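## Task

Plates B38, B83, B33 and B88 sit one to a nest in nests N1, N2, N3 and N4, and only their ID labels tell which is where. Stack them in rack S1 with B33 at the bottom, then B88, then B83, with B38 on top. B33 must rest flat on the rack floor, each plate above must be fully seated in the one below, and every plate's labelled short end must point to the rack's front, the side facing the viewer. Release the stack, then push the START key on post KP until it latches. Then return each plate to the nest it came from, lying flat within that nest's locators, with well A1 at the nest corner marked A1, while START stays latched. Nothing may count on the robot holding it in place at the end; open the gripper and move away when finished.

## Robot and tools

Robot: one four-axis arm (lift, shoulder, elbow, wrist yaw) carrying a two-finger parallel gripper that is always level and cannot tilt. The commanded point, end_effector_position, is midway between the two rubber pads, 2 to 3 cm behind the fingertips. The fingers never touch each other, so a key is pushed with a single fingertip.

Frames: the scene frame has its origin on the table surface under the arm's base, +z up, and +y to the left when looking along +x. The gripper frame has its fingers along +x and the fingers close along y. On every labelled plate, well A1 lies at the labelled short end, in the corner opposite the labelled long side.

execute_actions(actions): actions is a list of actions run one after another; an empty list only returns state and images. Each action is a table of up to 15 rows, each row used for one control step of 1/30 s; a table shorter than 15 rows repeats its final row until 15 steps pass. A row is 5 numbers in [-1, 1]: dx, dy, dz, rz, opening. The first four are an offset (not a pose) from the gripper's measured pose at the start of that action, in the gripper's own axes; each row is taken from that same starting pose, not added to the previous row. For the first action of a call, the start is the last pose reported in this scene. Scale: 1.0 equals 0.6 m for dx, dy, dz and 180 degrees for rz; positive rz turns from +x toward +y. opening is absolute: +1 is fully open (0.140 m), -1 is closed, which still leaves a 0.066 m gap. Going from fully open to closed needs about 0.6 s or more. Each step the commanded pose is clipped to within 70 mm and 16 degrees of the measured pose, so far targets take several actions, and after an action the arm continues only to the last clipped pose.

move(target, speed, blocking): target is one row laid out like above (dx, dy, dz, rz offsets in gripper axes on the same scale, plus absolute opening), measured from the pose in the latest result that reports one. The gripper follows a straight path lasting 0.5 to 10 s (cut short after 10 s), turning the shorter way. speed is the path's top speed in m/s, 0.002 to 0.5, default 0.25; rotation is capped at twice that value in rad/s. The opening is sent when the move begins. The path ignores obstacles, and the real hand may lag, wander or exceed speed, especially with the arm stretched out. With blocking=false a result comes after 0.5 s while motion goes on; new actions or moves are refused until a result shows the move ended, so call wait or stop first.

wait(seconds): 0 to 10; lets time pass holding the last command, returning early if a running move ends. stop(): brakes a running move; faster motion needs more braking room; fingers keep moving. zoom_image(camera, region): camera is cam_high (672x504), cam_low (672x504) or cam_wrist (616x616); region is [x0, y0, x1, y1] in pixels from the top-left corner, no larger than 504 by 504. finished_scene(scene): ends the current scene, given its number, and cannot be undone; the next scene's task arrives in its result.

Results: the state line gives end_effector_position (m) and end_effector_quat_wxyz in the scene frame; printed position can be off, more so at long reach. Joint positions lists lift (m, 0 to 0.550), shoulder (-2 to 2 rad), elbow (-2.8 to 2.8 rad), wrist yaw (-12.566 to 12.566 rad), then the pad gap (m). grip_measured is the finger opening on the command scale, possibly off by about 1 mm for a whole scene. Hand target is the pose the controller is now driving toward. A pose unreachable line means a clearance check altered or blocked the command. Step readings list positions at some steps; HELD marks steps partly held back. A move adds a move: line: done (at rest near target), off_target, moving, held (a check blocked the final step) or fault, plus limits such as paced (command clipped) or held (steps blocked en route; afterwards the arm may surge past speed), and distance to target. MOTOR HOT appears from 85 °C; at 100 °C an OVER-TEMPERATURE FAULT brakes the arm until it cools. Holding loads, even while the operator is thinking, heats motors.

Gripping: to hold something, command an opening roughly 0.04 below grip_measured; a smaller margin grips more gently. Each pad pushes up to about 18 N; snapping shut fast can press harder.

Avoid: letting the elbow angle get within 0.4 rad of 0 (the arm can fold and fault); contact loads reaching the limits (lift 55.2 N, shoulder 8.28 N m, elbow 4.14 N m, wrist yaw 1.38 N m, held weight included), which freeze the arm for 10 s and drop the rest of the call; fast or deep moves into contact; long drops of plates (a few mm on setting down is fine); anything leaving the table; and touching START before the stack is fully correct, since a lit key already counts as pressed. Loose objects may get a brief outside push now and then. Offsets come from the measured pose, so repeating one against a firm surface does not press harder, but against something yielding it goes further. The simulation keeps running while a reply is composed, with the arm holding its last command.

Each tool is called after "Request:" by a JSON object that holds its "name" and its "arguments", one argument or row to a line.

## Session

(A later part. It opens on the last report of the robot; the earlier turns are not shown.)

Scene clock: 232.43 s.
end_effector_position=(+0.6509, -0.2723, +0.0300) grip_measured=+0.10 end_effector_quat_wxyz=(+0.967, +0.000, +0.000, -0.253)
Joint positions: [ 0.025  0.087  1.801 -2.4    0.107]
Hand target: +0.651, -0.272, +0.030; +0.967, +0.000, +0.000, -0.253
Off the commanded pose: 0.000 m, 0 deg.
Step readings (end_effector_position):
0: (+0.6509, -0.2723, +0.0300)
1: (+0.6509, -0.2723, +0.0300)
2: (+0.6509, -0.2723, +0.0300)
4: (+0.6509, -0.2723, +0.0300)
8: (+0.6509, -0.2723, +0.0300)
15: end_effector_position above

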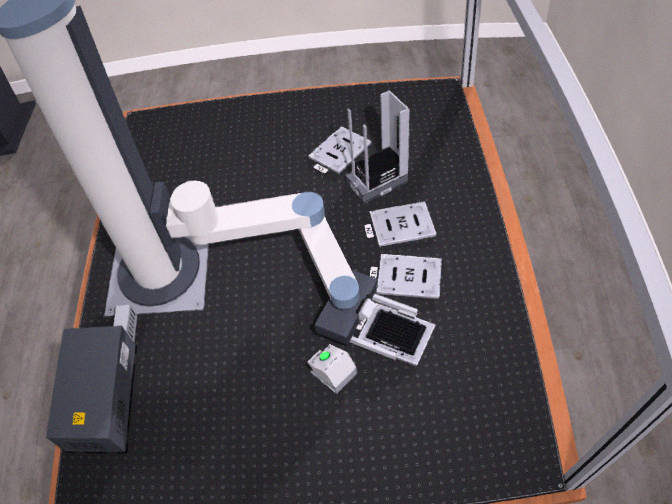

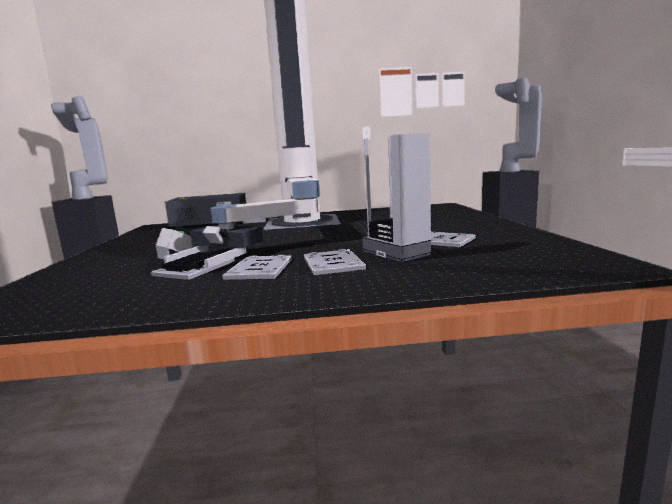

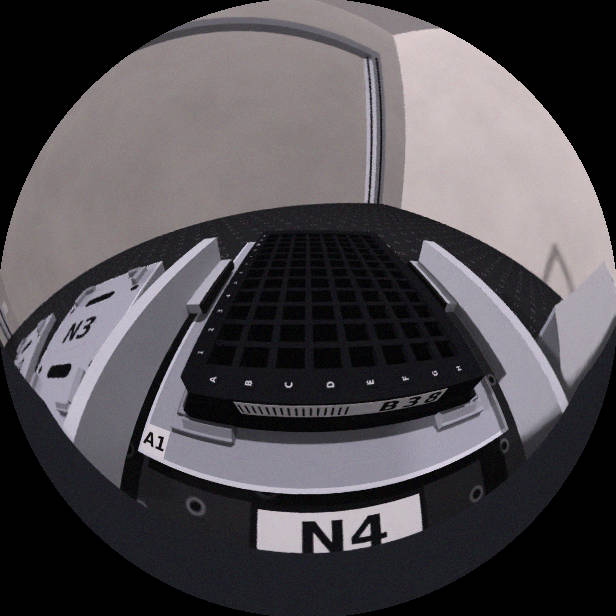

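Request:
{"name": "execute_actions", "arguments": {
  "actions": [
    [[0,-0.0003,0,0,-0.4]],
    [[0,0,0,0,-0.51]]
  ]
}}

Request:
{"name": "move", "arguments": {
  "target": [0,0,0.3968,0,-0.51]
}}

Request:
{"name": "move", "arguments": {
  "target": [-0.0484,0.3036,0,0.1124,-0.51]
}}

Request:
{"name": "move", "arguments": {
  "target": [0,0,-0.465,0,-0.51],
  "speed": 0.3
}}

Request:
{"name": "move", "arguments": {
  "target": [0,0,-0.0248,0,-0.51],
  "speed": 0.015
}}

Scene clock: 243.47 s.
end_effector_position=(+0.6624, +0.2476, +0.0859) grip_measured=-0.48 end_effector_quat_wxyz=(+0.971, +0.000, +0.000, +0.240)
Joint positions: [ 0.081  1.078  1.792 -2.385  0.085]
Hand target: +0.662, +0.248, +0.086; +0.971, +0.000, +0.000, +0.240
Off the commanded pose: 0.000 m, 0 deg.
Step readings (end_effector_position; steps 1 to 15: 1st action; 16 to 30: 2nd action):
0: (+0.6623, +0.2478, +0.0859)
1: (+0.6623, +0.2478, +0.0859)
2: (+0.6624, +0.2477, +0.0859)
4: (+0.6624, +0.2476, +0.0859)
8: (+0.6624, +0.2476, +0.0859)
15: (+0.6624, +0.2476, +0.0859)
16: (+0.6624, +0.2476, +0.0859)
17: (+0.6624, +0.2476, +0.0859)
19: (+0.6624, +0.2476, +0.0859)
23: (+0.6624, +0.2476, +0.0859)
30: end_effector_position above

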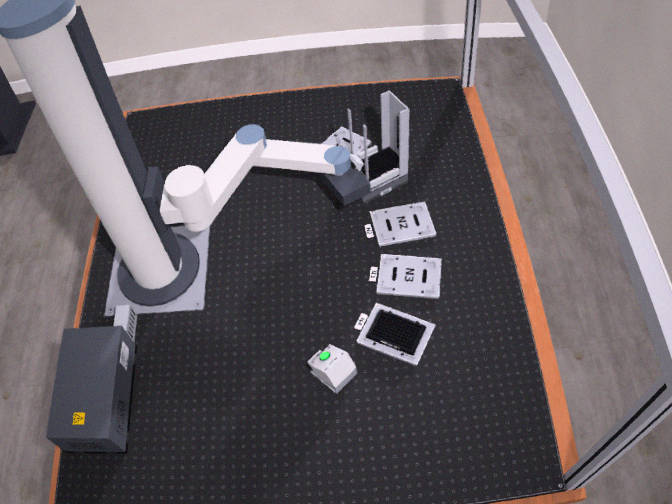

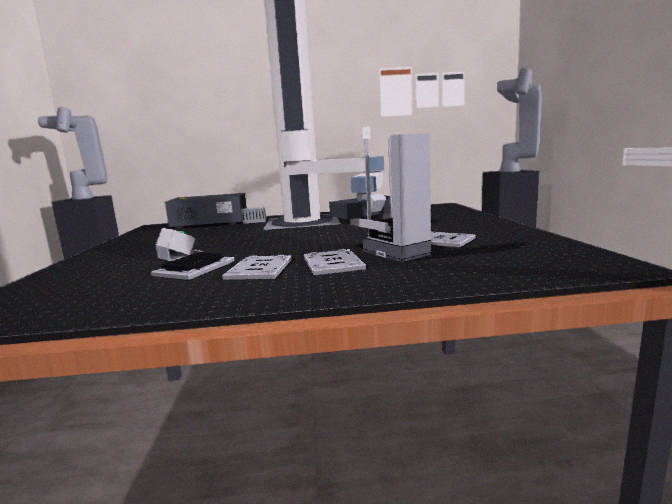

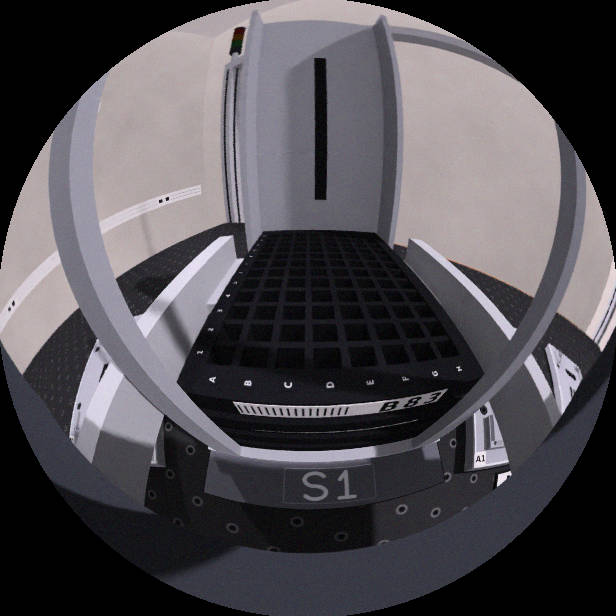

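Scene clock: 244.83 s.
end_effector_position=(+0.6624, +0.2477, +0.3240) grip_measured=-0.48 end_effector_quat_wxyz=(+0.971, +0.000, +0.000, +0.240)
Joint positions: [ 0.319  1.078  1.792 -2.385  0.085]
Hand target: +0.662, +0.248, +0.324; +0.971, +0.000, +0.000, +0.240
Off the commanded pose: 0.000 m, 0 deg.
move: done

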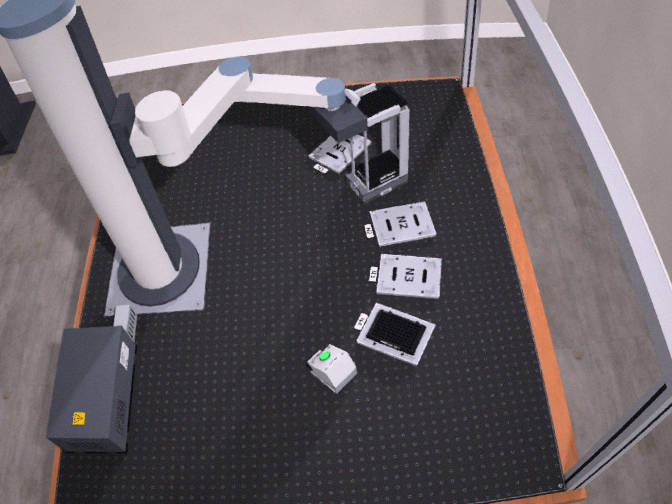

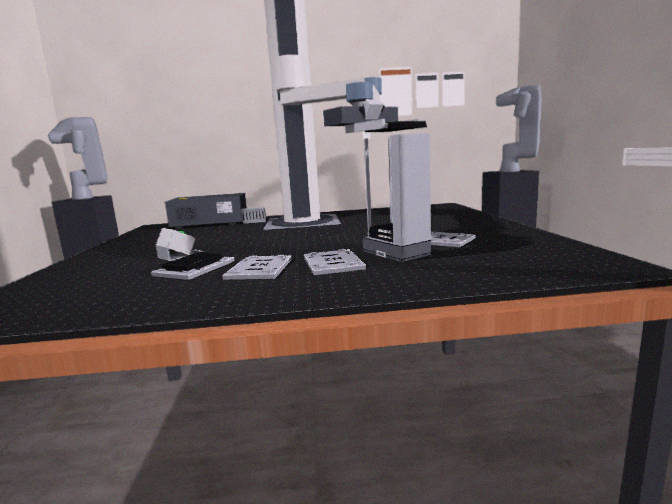

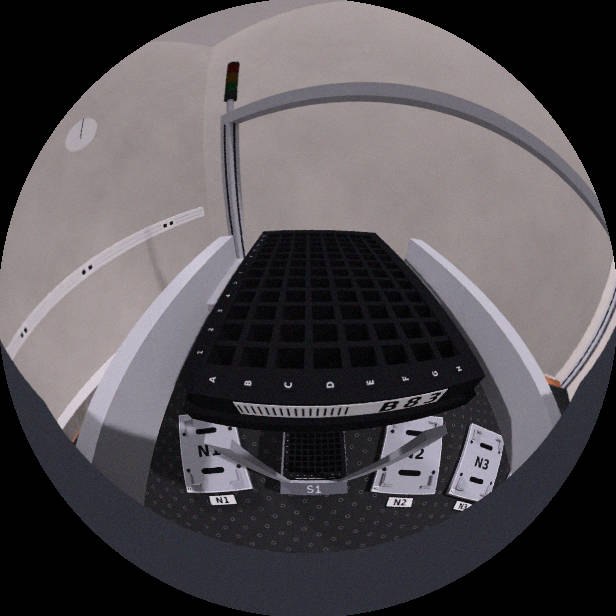

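Scene clock: 245.93 s.
end_effector_position=(+0.5517, +0.3955, +0.3240) grip_measured=-0.48 end_effector_quat_wxyz=(+0.913, +0.000, +0.000, +0.407)
Joint positions: [ 0.319  1.415  1.788 -2.364  0.085]
Hand target: +0.552, +0.395, +0.324; +0.913, +0.000, +0.000, +0.407
Off the commanded pose: 0.000 m, 0 deg.
move: done

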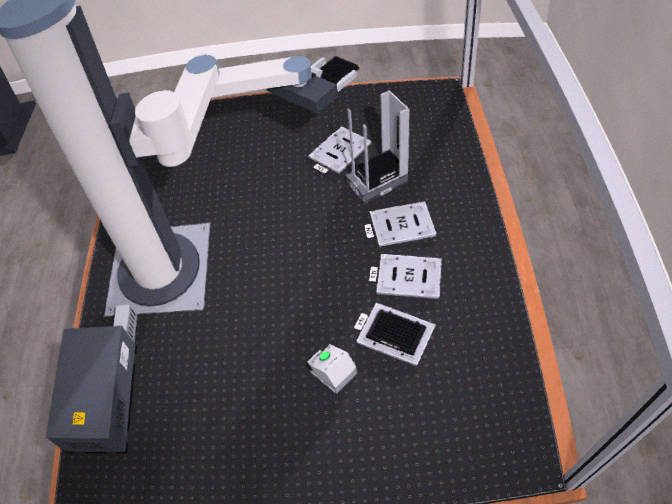

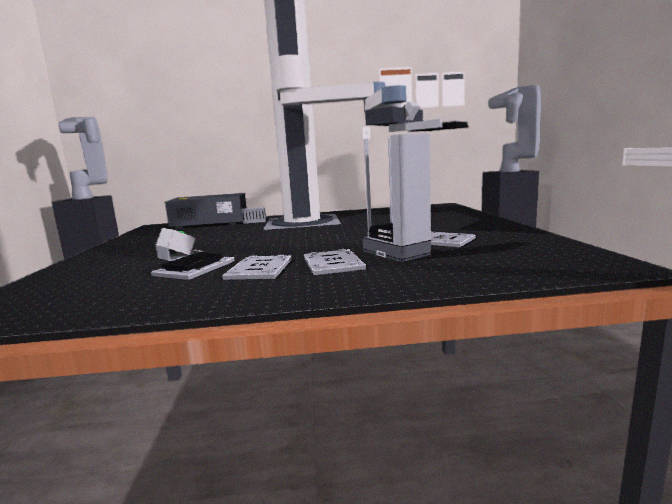

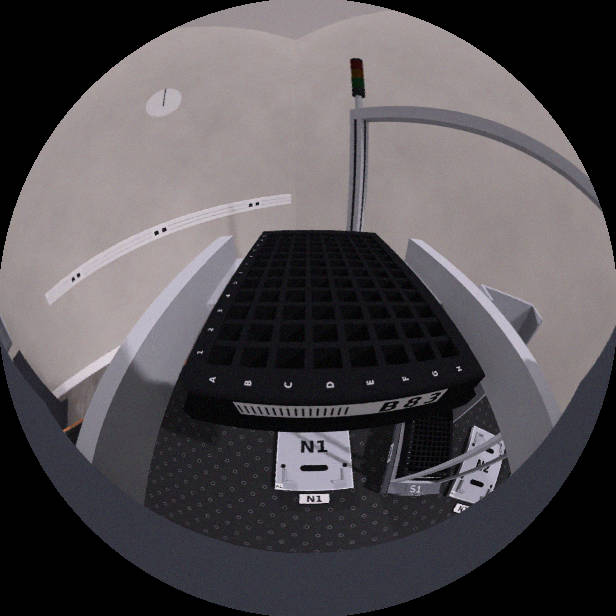

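Scene clock: 247.33 s.
end_effector_position=(+0.5517, +0.3955, +0.0449) grip_measured=-0.48 end_effector_quat_wxyz=(+0.913, +0.000, +0.000, +0.407)
Joint positions: [ 0.04   1.415  1.788 -2.364  0.085]
Hand target: +0.552, +0.395, +0.045; +0.913, +0.000, +0.000, +0.407
Off the commanded pose: 0.000 m, 0 deg.
move: done

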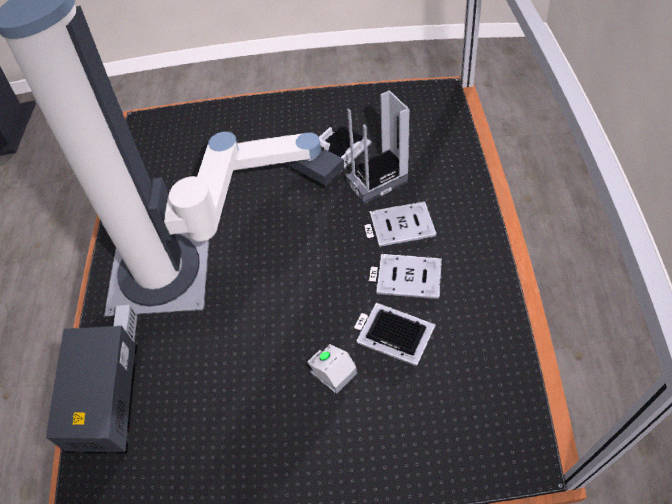

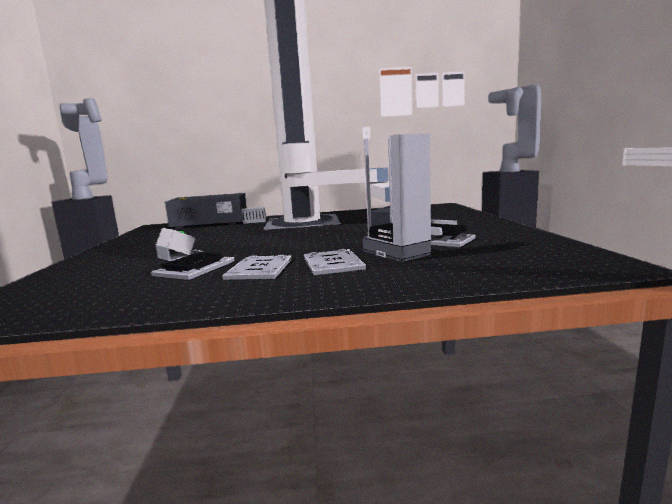

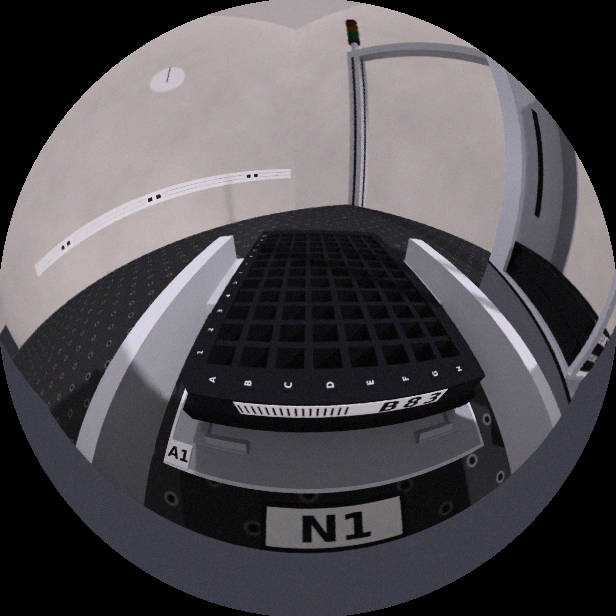

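Scene clock: 248.53 s.
end_effector_position=(+0.5517, +0.3955, +0.0300) grip_measured=-0.48 end_effector_quat_wxyz=(+0.913, +0.000, +0.000, +0.407)
Joint positions: [ 0.025  1.415  1.788 -2.364  0.085]
Hand target: +0.552, +0.395, +0.030; +0.913, +0.000, +0.000, +0.407
Off the commanded pose: 0.000 m, 0 deg.
move: done

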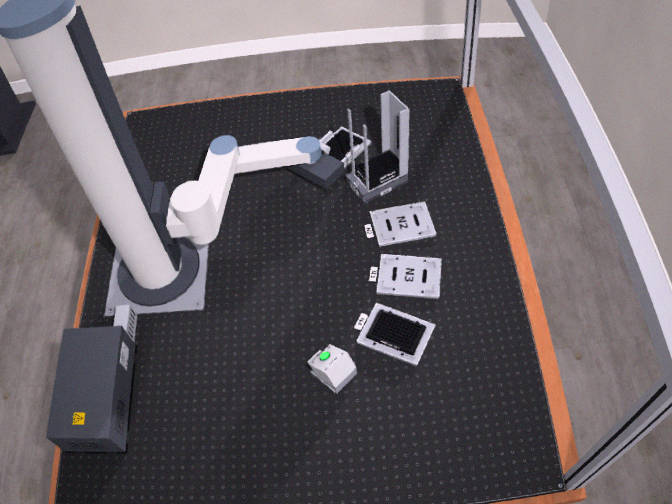

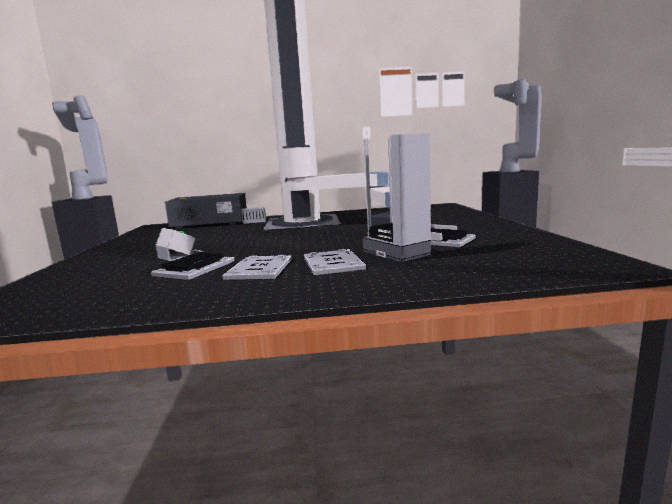

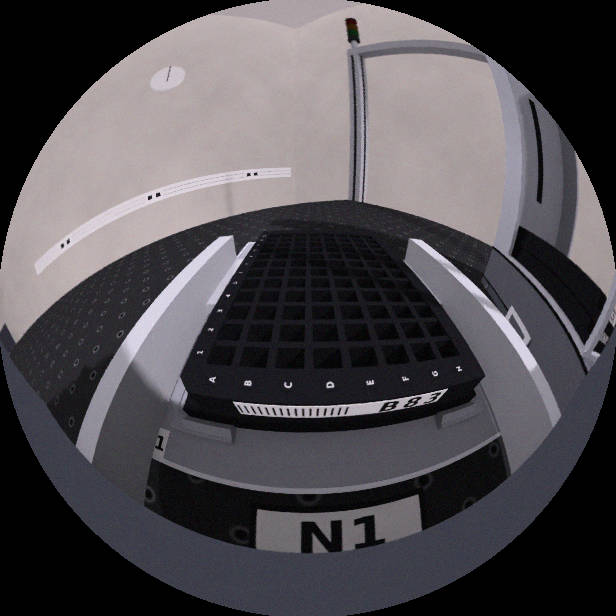

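Request:
{"name": "execute_actions", "arguments": {
  "actions": [
    [[0,0,0,0,0.1]]
  ]
}}

Request:
{"name": "move", "arguments": {
  "target": [0,0,0.49,0,0.1],
  "speed": 0.5
}}

Request:
{"name": "move", "arguments": {
  "target": [-0.0598,-0.3017,0,-0.1127,0.1],
  "speed": 0.4
}}

Request:
{"name": "move", "arguments": {
  "target": [0,0,-0.4184,0,0.1],
  "speed": 0.4
}}

Request:
{"name": "execute_actions", "arguments": {
  "actions": [
    [[0,0,0,0,-0.4]],
    [[0,0,0,0,-0.51]]
  ]
}}

Request:
{"name": "move", "arguments": {
  "target": [0,0,0.4184,0,-0.51]
}}

Request:
{"name": "move", "arguments": {
  "target": [-0.2077,-0.5497,0,-0.2169,-0.51],
  "speed": 0.35
}}

Request:
{"name": "move", "arguments": {
  "target": [0,0,-0.465,0,-0.51],
  "speed": 0.3
}}

Scene clock: 260.53 s.
end_effector_position=(+0.5517, +0.3955, +0.0300) grip_measured=+0.10 end_effector_quat_wxyz=(+0.913, +0.000, +0.000, +0.407)
Joint positions: [ 0.025  1.415  1.788 -2.364  0.107]
Hand target: +0.552, +0.395, +0.030; +0.913, +0.000, +0.000, +0.407
Off the commanded pose: 0.000 m, 0 deg.
Step readings (end_effector_position):
0: (+0.5517, +0.3955, +0.0300)
1: (+0.5517, +0.3955, +0.0300)
2: (+0.5517, +0.3955, +0.0300)
4: (+0.5517, +0.3955, +0.0300)
8: (+0.5517, +0.3955, +0.0300)
15: end_effector_position above

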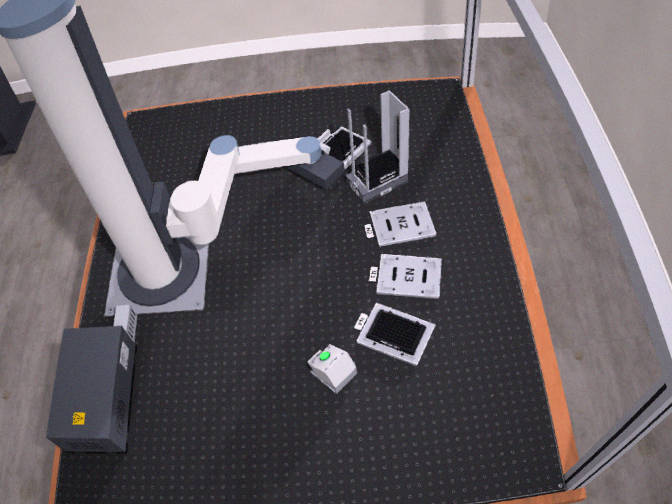

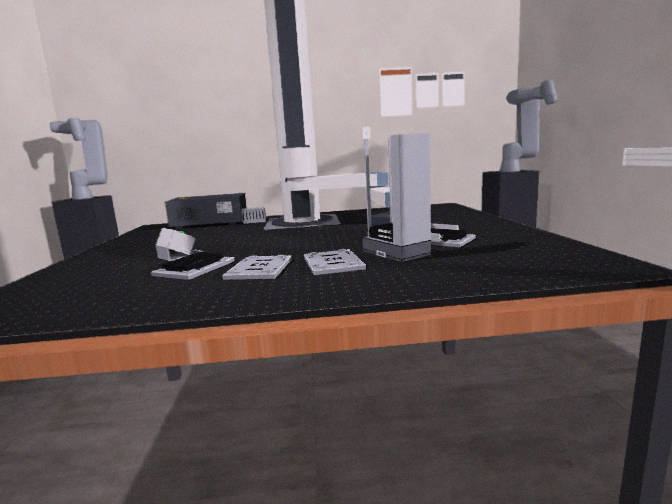

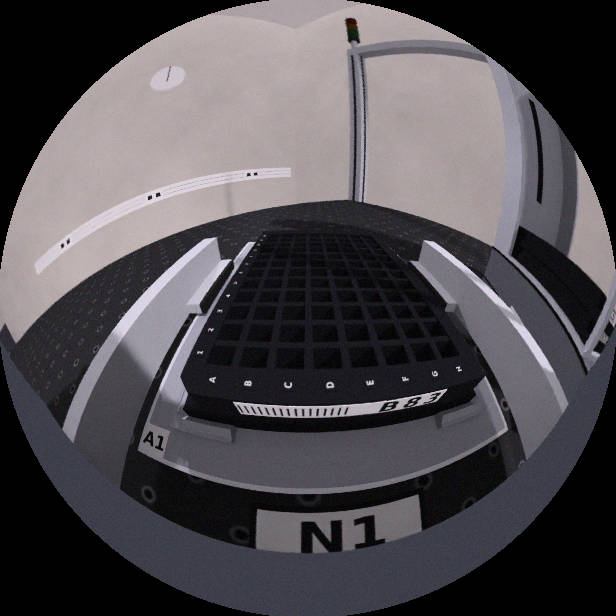

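Scene clock: 261.77 s.
end_effector_position=(+0.5517, +0.3955, +0.3240) grip_measured=+0.10 end_effector_quat_wxyz=(+0.913, +0.000, +0.000, +0.407)
Joint positions: [ 0.319  1.415  1.788 -2.364  0.107]
Hand target: +0.552, +0.395, +0.324; +0.913, +0.000, +0.000, +0.407
Off the commanded pose: 0.000 m, 0 deg.
move: done; limits=paced

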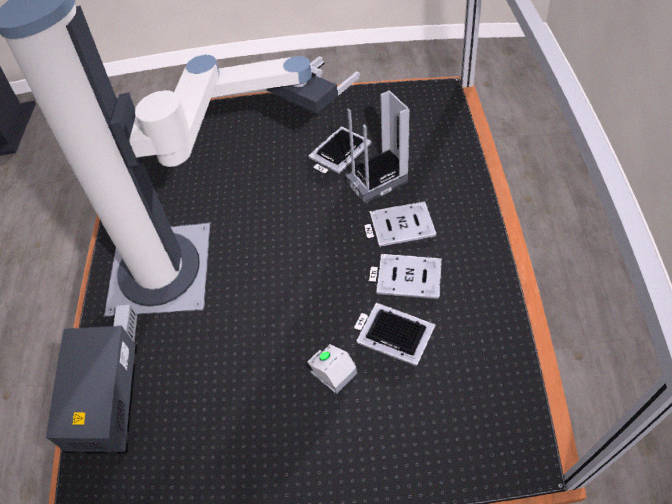

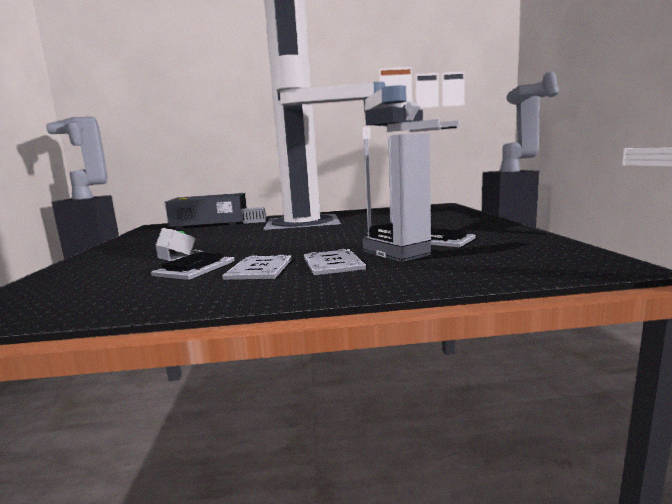

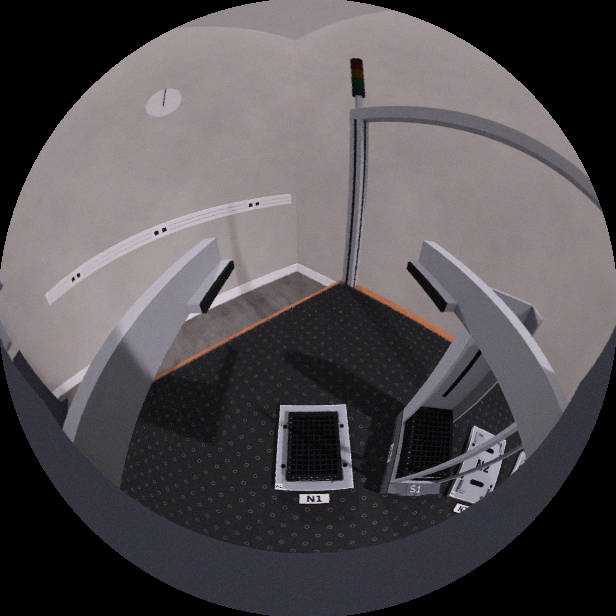

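Scene clock: 262.70 s.
end_effector_position=(+0.6624, +0.2476, +0.3240) grip_measured=+0.10 end_effector_quat_wxyz=(+0.971, +0.000, +0.000, +0.240)
Joint positions: [ 0.319  1.079  1.791 -2.385  0.107]
Hand target: +0.662, +0.248, +0.324; +0.971, +0.000, +0.000, +0.240
Off the commanded pose: 0.000 m, 0 deg.
move: done

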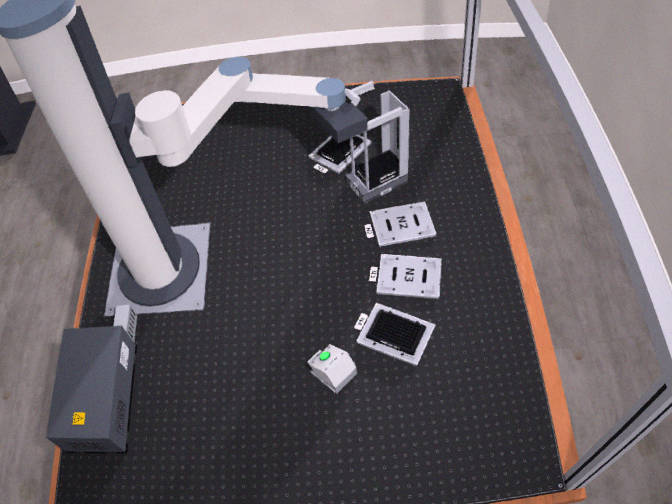

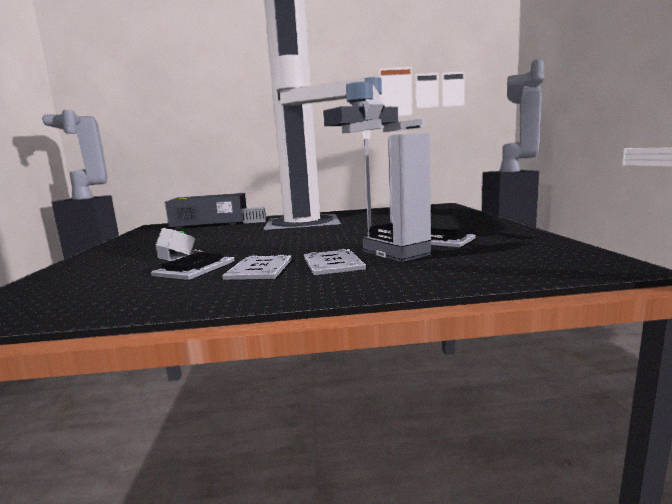

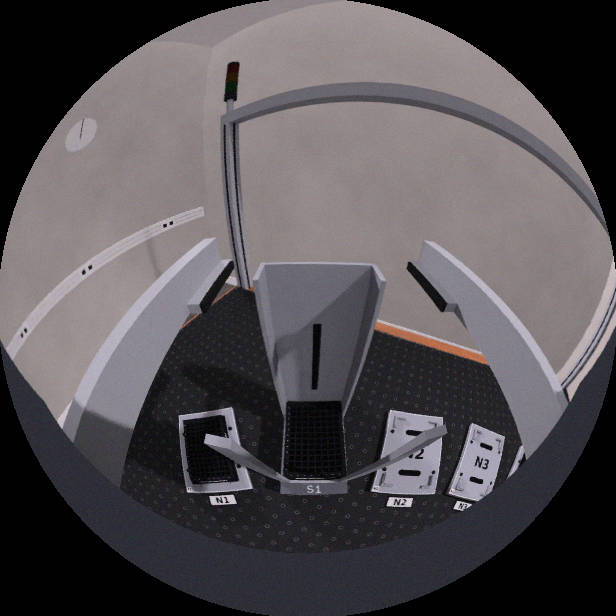

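Scene clock: 263.87 s.
end_effector_position=(+0.6624, +0.2476, +0.0730) grip_measured=+0.10 end_effector_quat_wxyz=(+0.971, +0.000, +0.000, +0.240)
Joint positions: [ 0.068  1.079  1.791 -2.385  0.107]
Hand target: +0.662, +0.248, +0.073; +0.971, +0.000, +0.000, +0.240
Off the commanded pose: 0.000 m, 0 deg.
move: done

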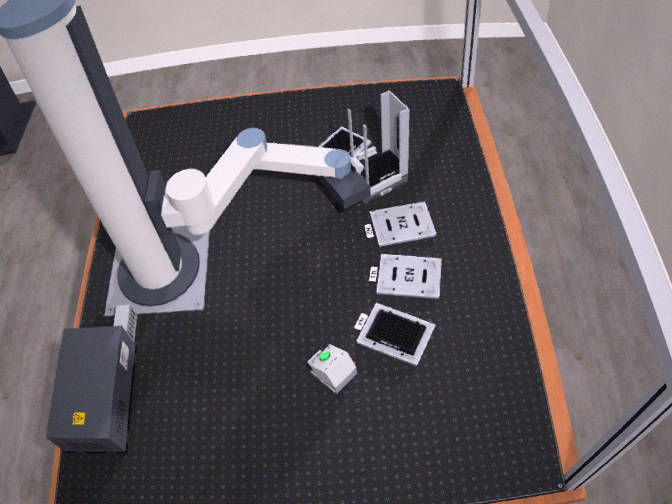

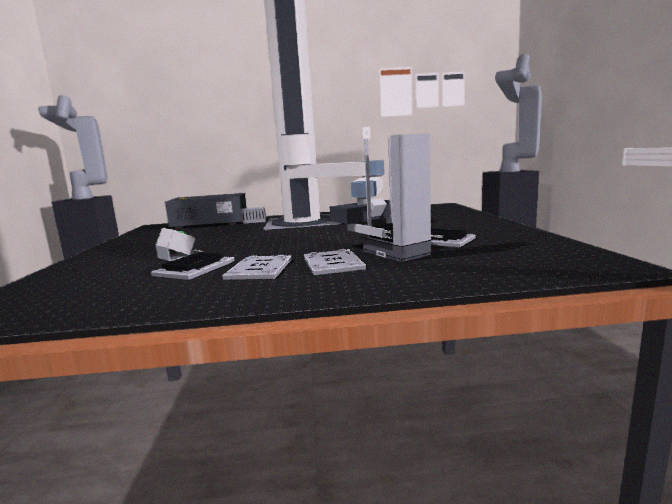

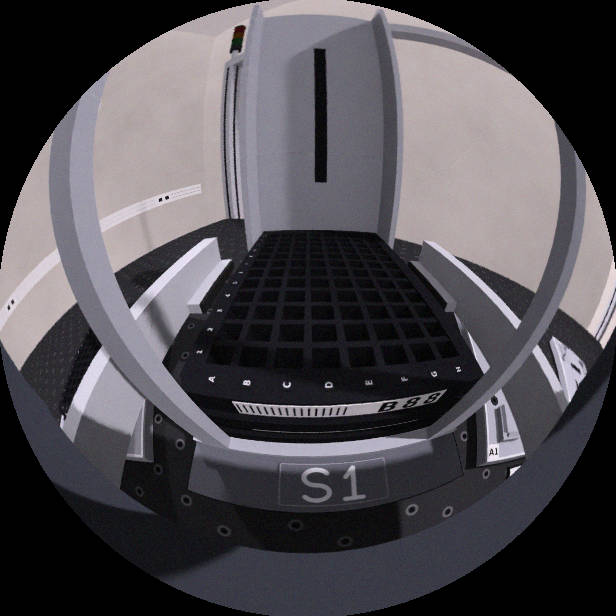

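Scene clock: 264.87 s.
end_effector_position=(+0.6624, +0.2476, +0.0730) grip_measured=-0.47 end_effector_quat_wxyz=(+0.971, +0.000, +0.000, +0.240)
Joint positions: [ 0.068  1.079  1.791 -2.385  0.085]
Hand target: +0.662, +0.248, +0.073; +0.971, +0.000, +0.000, +0.240
Off the commanded pose: 0.000 m, 0 deg.
Step readings (end_effector_position; steps 1 to 15: 1st action; 16 to 30: 2nd action):
0: (+0.6624, +0.2476, +0.0730)
1: (+0.6624, +0.2476, +0.0730)
2: (+0.6624, +0.2476, +0.0730)
4: (+0.6624, +0.2476, +0.0730)
8: (+0.6624, +0.2476, +0.0730)
15: (+0.6624, +0.2476, +0.0730)
16: (+0.6624, +0.2476, +0.0730)
17: (+0.6624, +0.2476, +0.0730)
19: (+0.6624, +0.2476, +0.0730)
23: (+0.6624, +0.2476, +0.0730)
30: end_effector_position above

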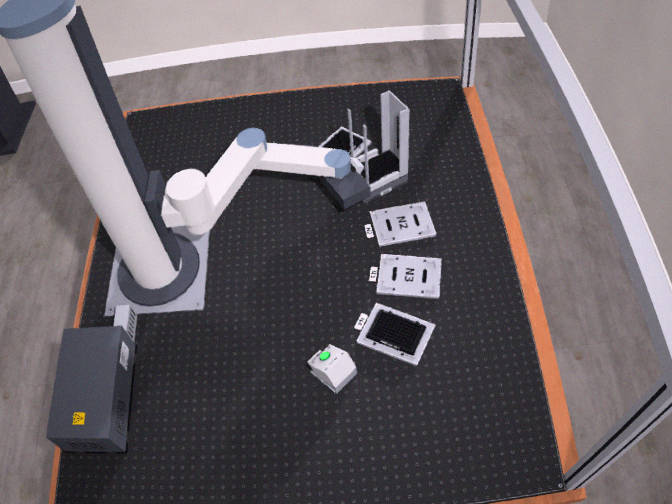

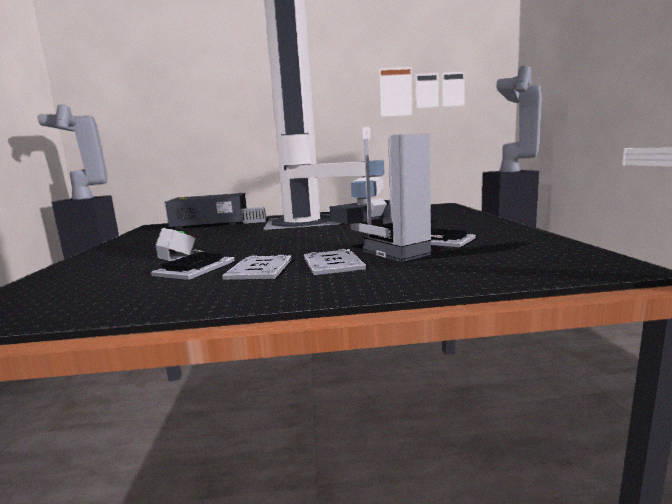

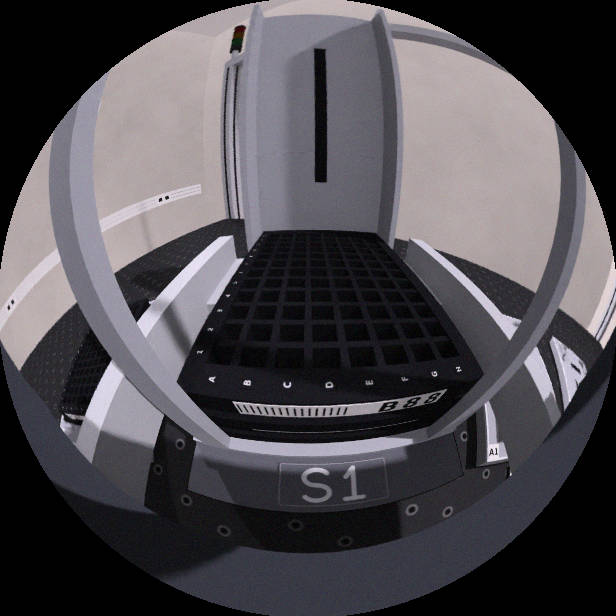

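Scene clock: 266.30 s.
end_effector_position=(+0.6624, +0.2476, +0.3240) grip_measured=-0.47 end_effector_quat_wxyz=(+0.971, +0.000, +0.000, +0.240)
Joint positions: [ 0.319  1.079  1.791 -2.385  0.085]
Hand target: +0.662, +0.248, +0.324; +0.971, +0.000, +0.000, +0.240
Off the commanded pose: 0.000 m, 0 deg.
move: done

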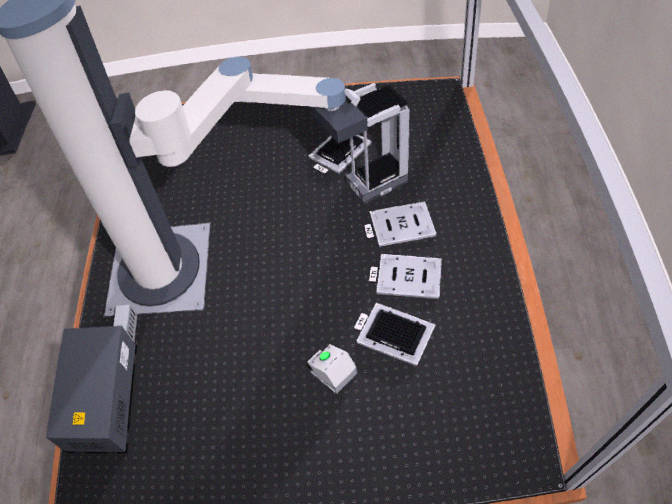

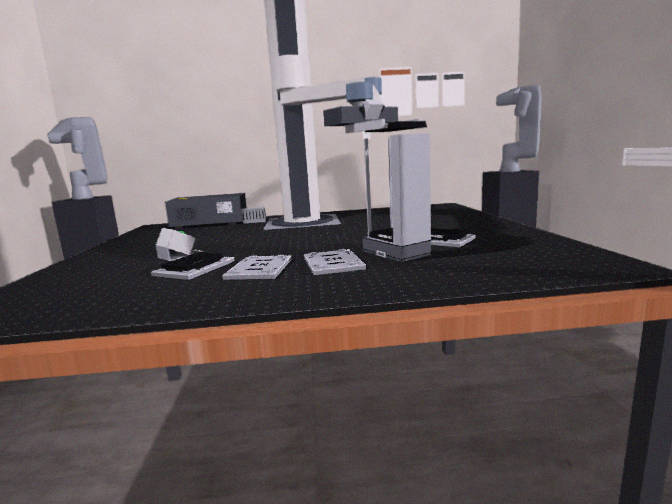

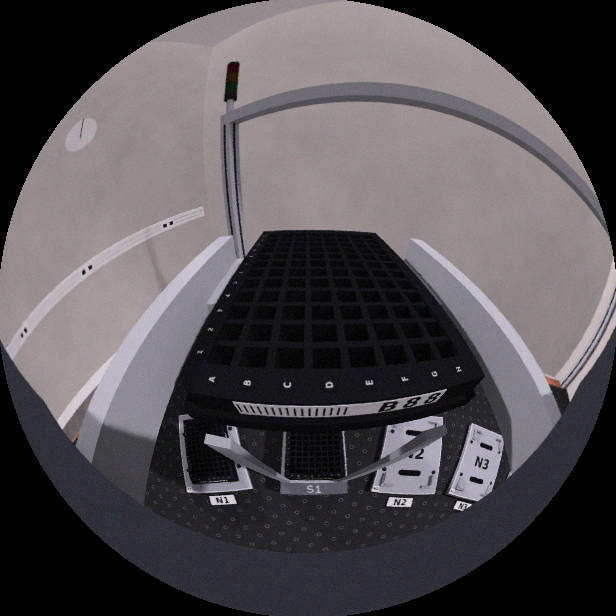

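Scene clock: 267.77 s.
end_effector_position=(+0.7057, -0.1024, +0.3240) grip_measured=-0.47 end_effector_quat_wxyz=(+0.995, +0.000, +0.000, -0.098)
Joint positions: [ 0.319  0.442  1.753 -2.392  0.085]
Hand target: +0.706, -0.102, +0.324; +0.995, +0.000, +0.000, -0.098
Off the commanded pose: 0.000 m, 0 deg.
move: done

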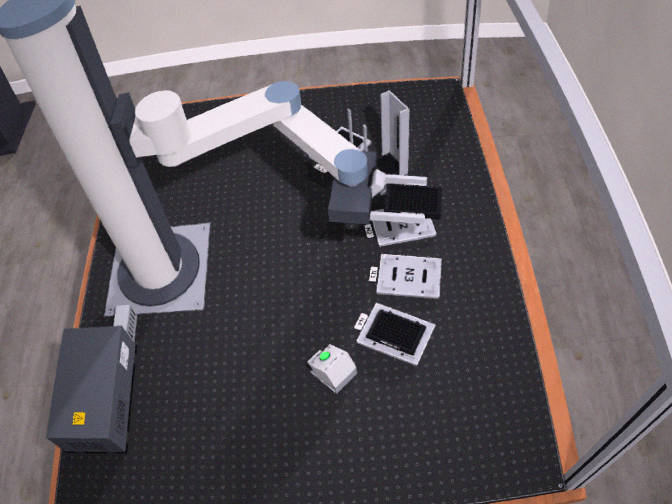

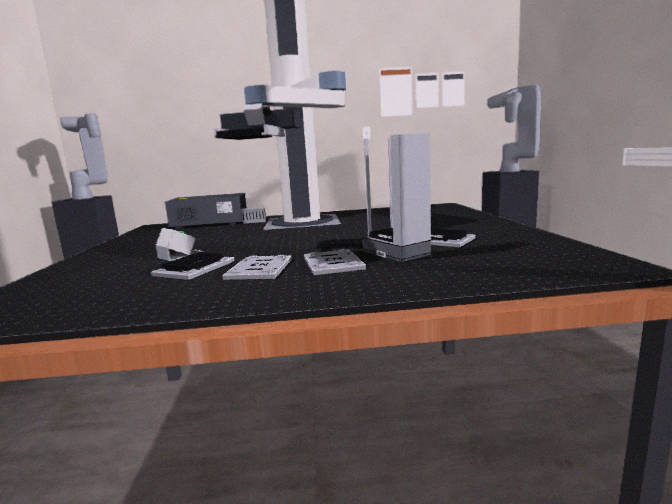

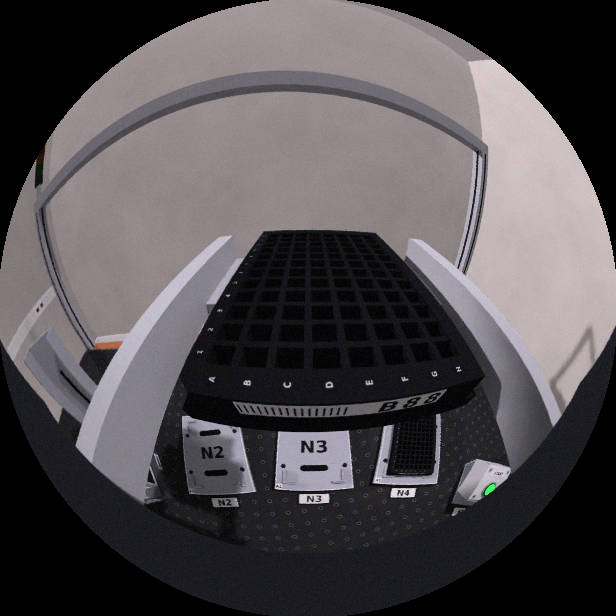

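Scene clock: 269.17 s.
end_effector_position=(+0.7057, -0.1024, +0.0450) grip_measured=-0.47 end_effector_quat_wxyz=(+0.995, +0.000, +0.000, -0.098)
Joint positions: [ 0.04   0.442  1.753 -2.392  0.085]
Hand target: +0.706, -0.102, +0.045; +0.995, +0.000, +0.000, -0.098
Off the commanded pose: 0.000 m, 0 deg.
move: done

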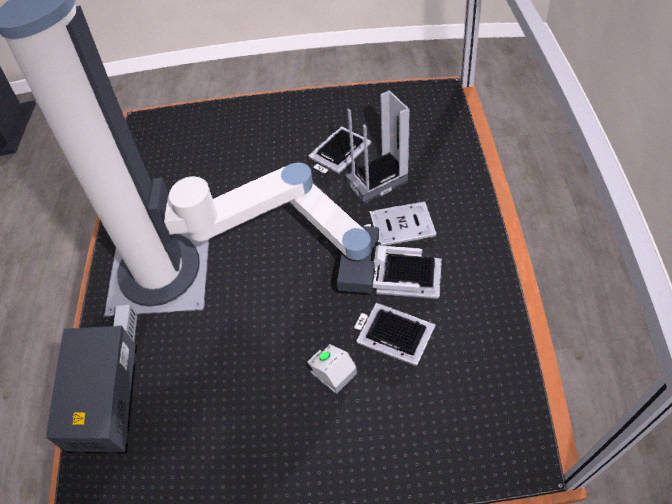

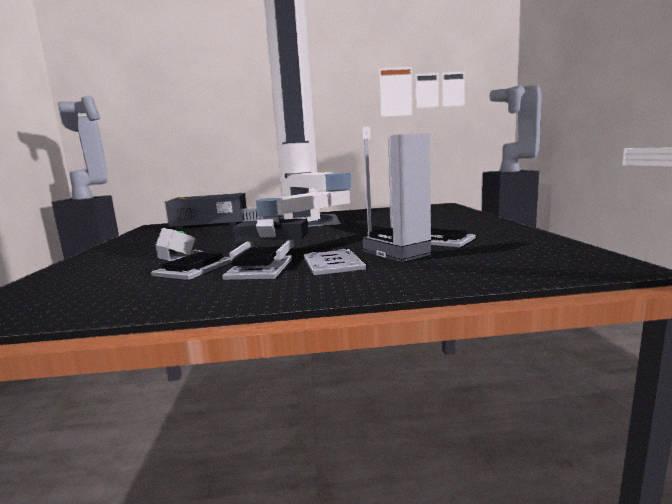

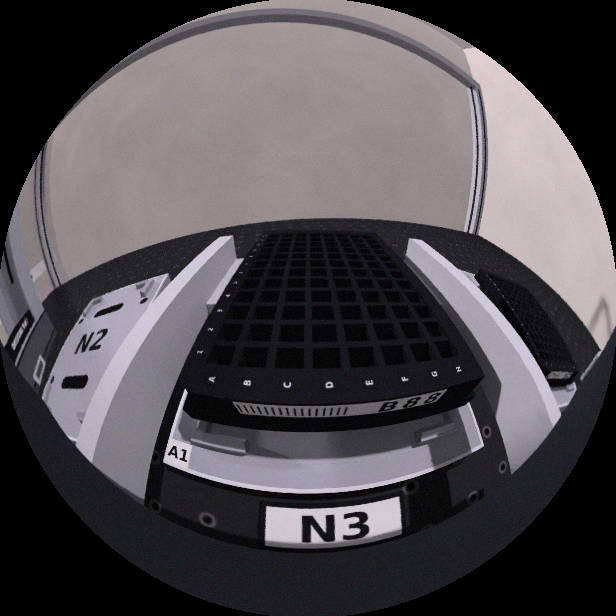

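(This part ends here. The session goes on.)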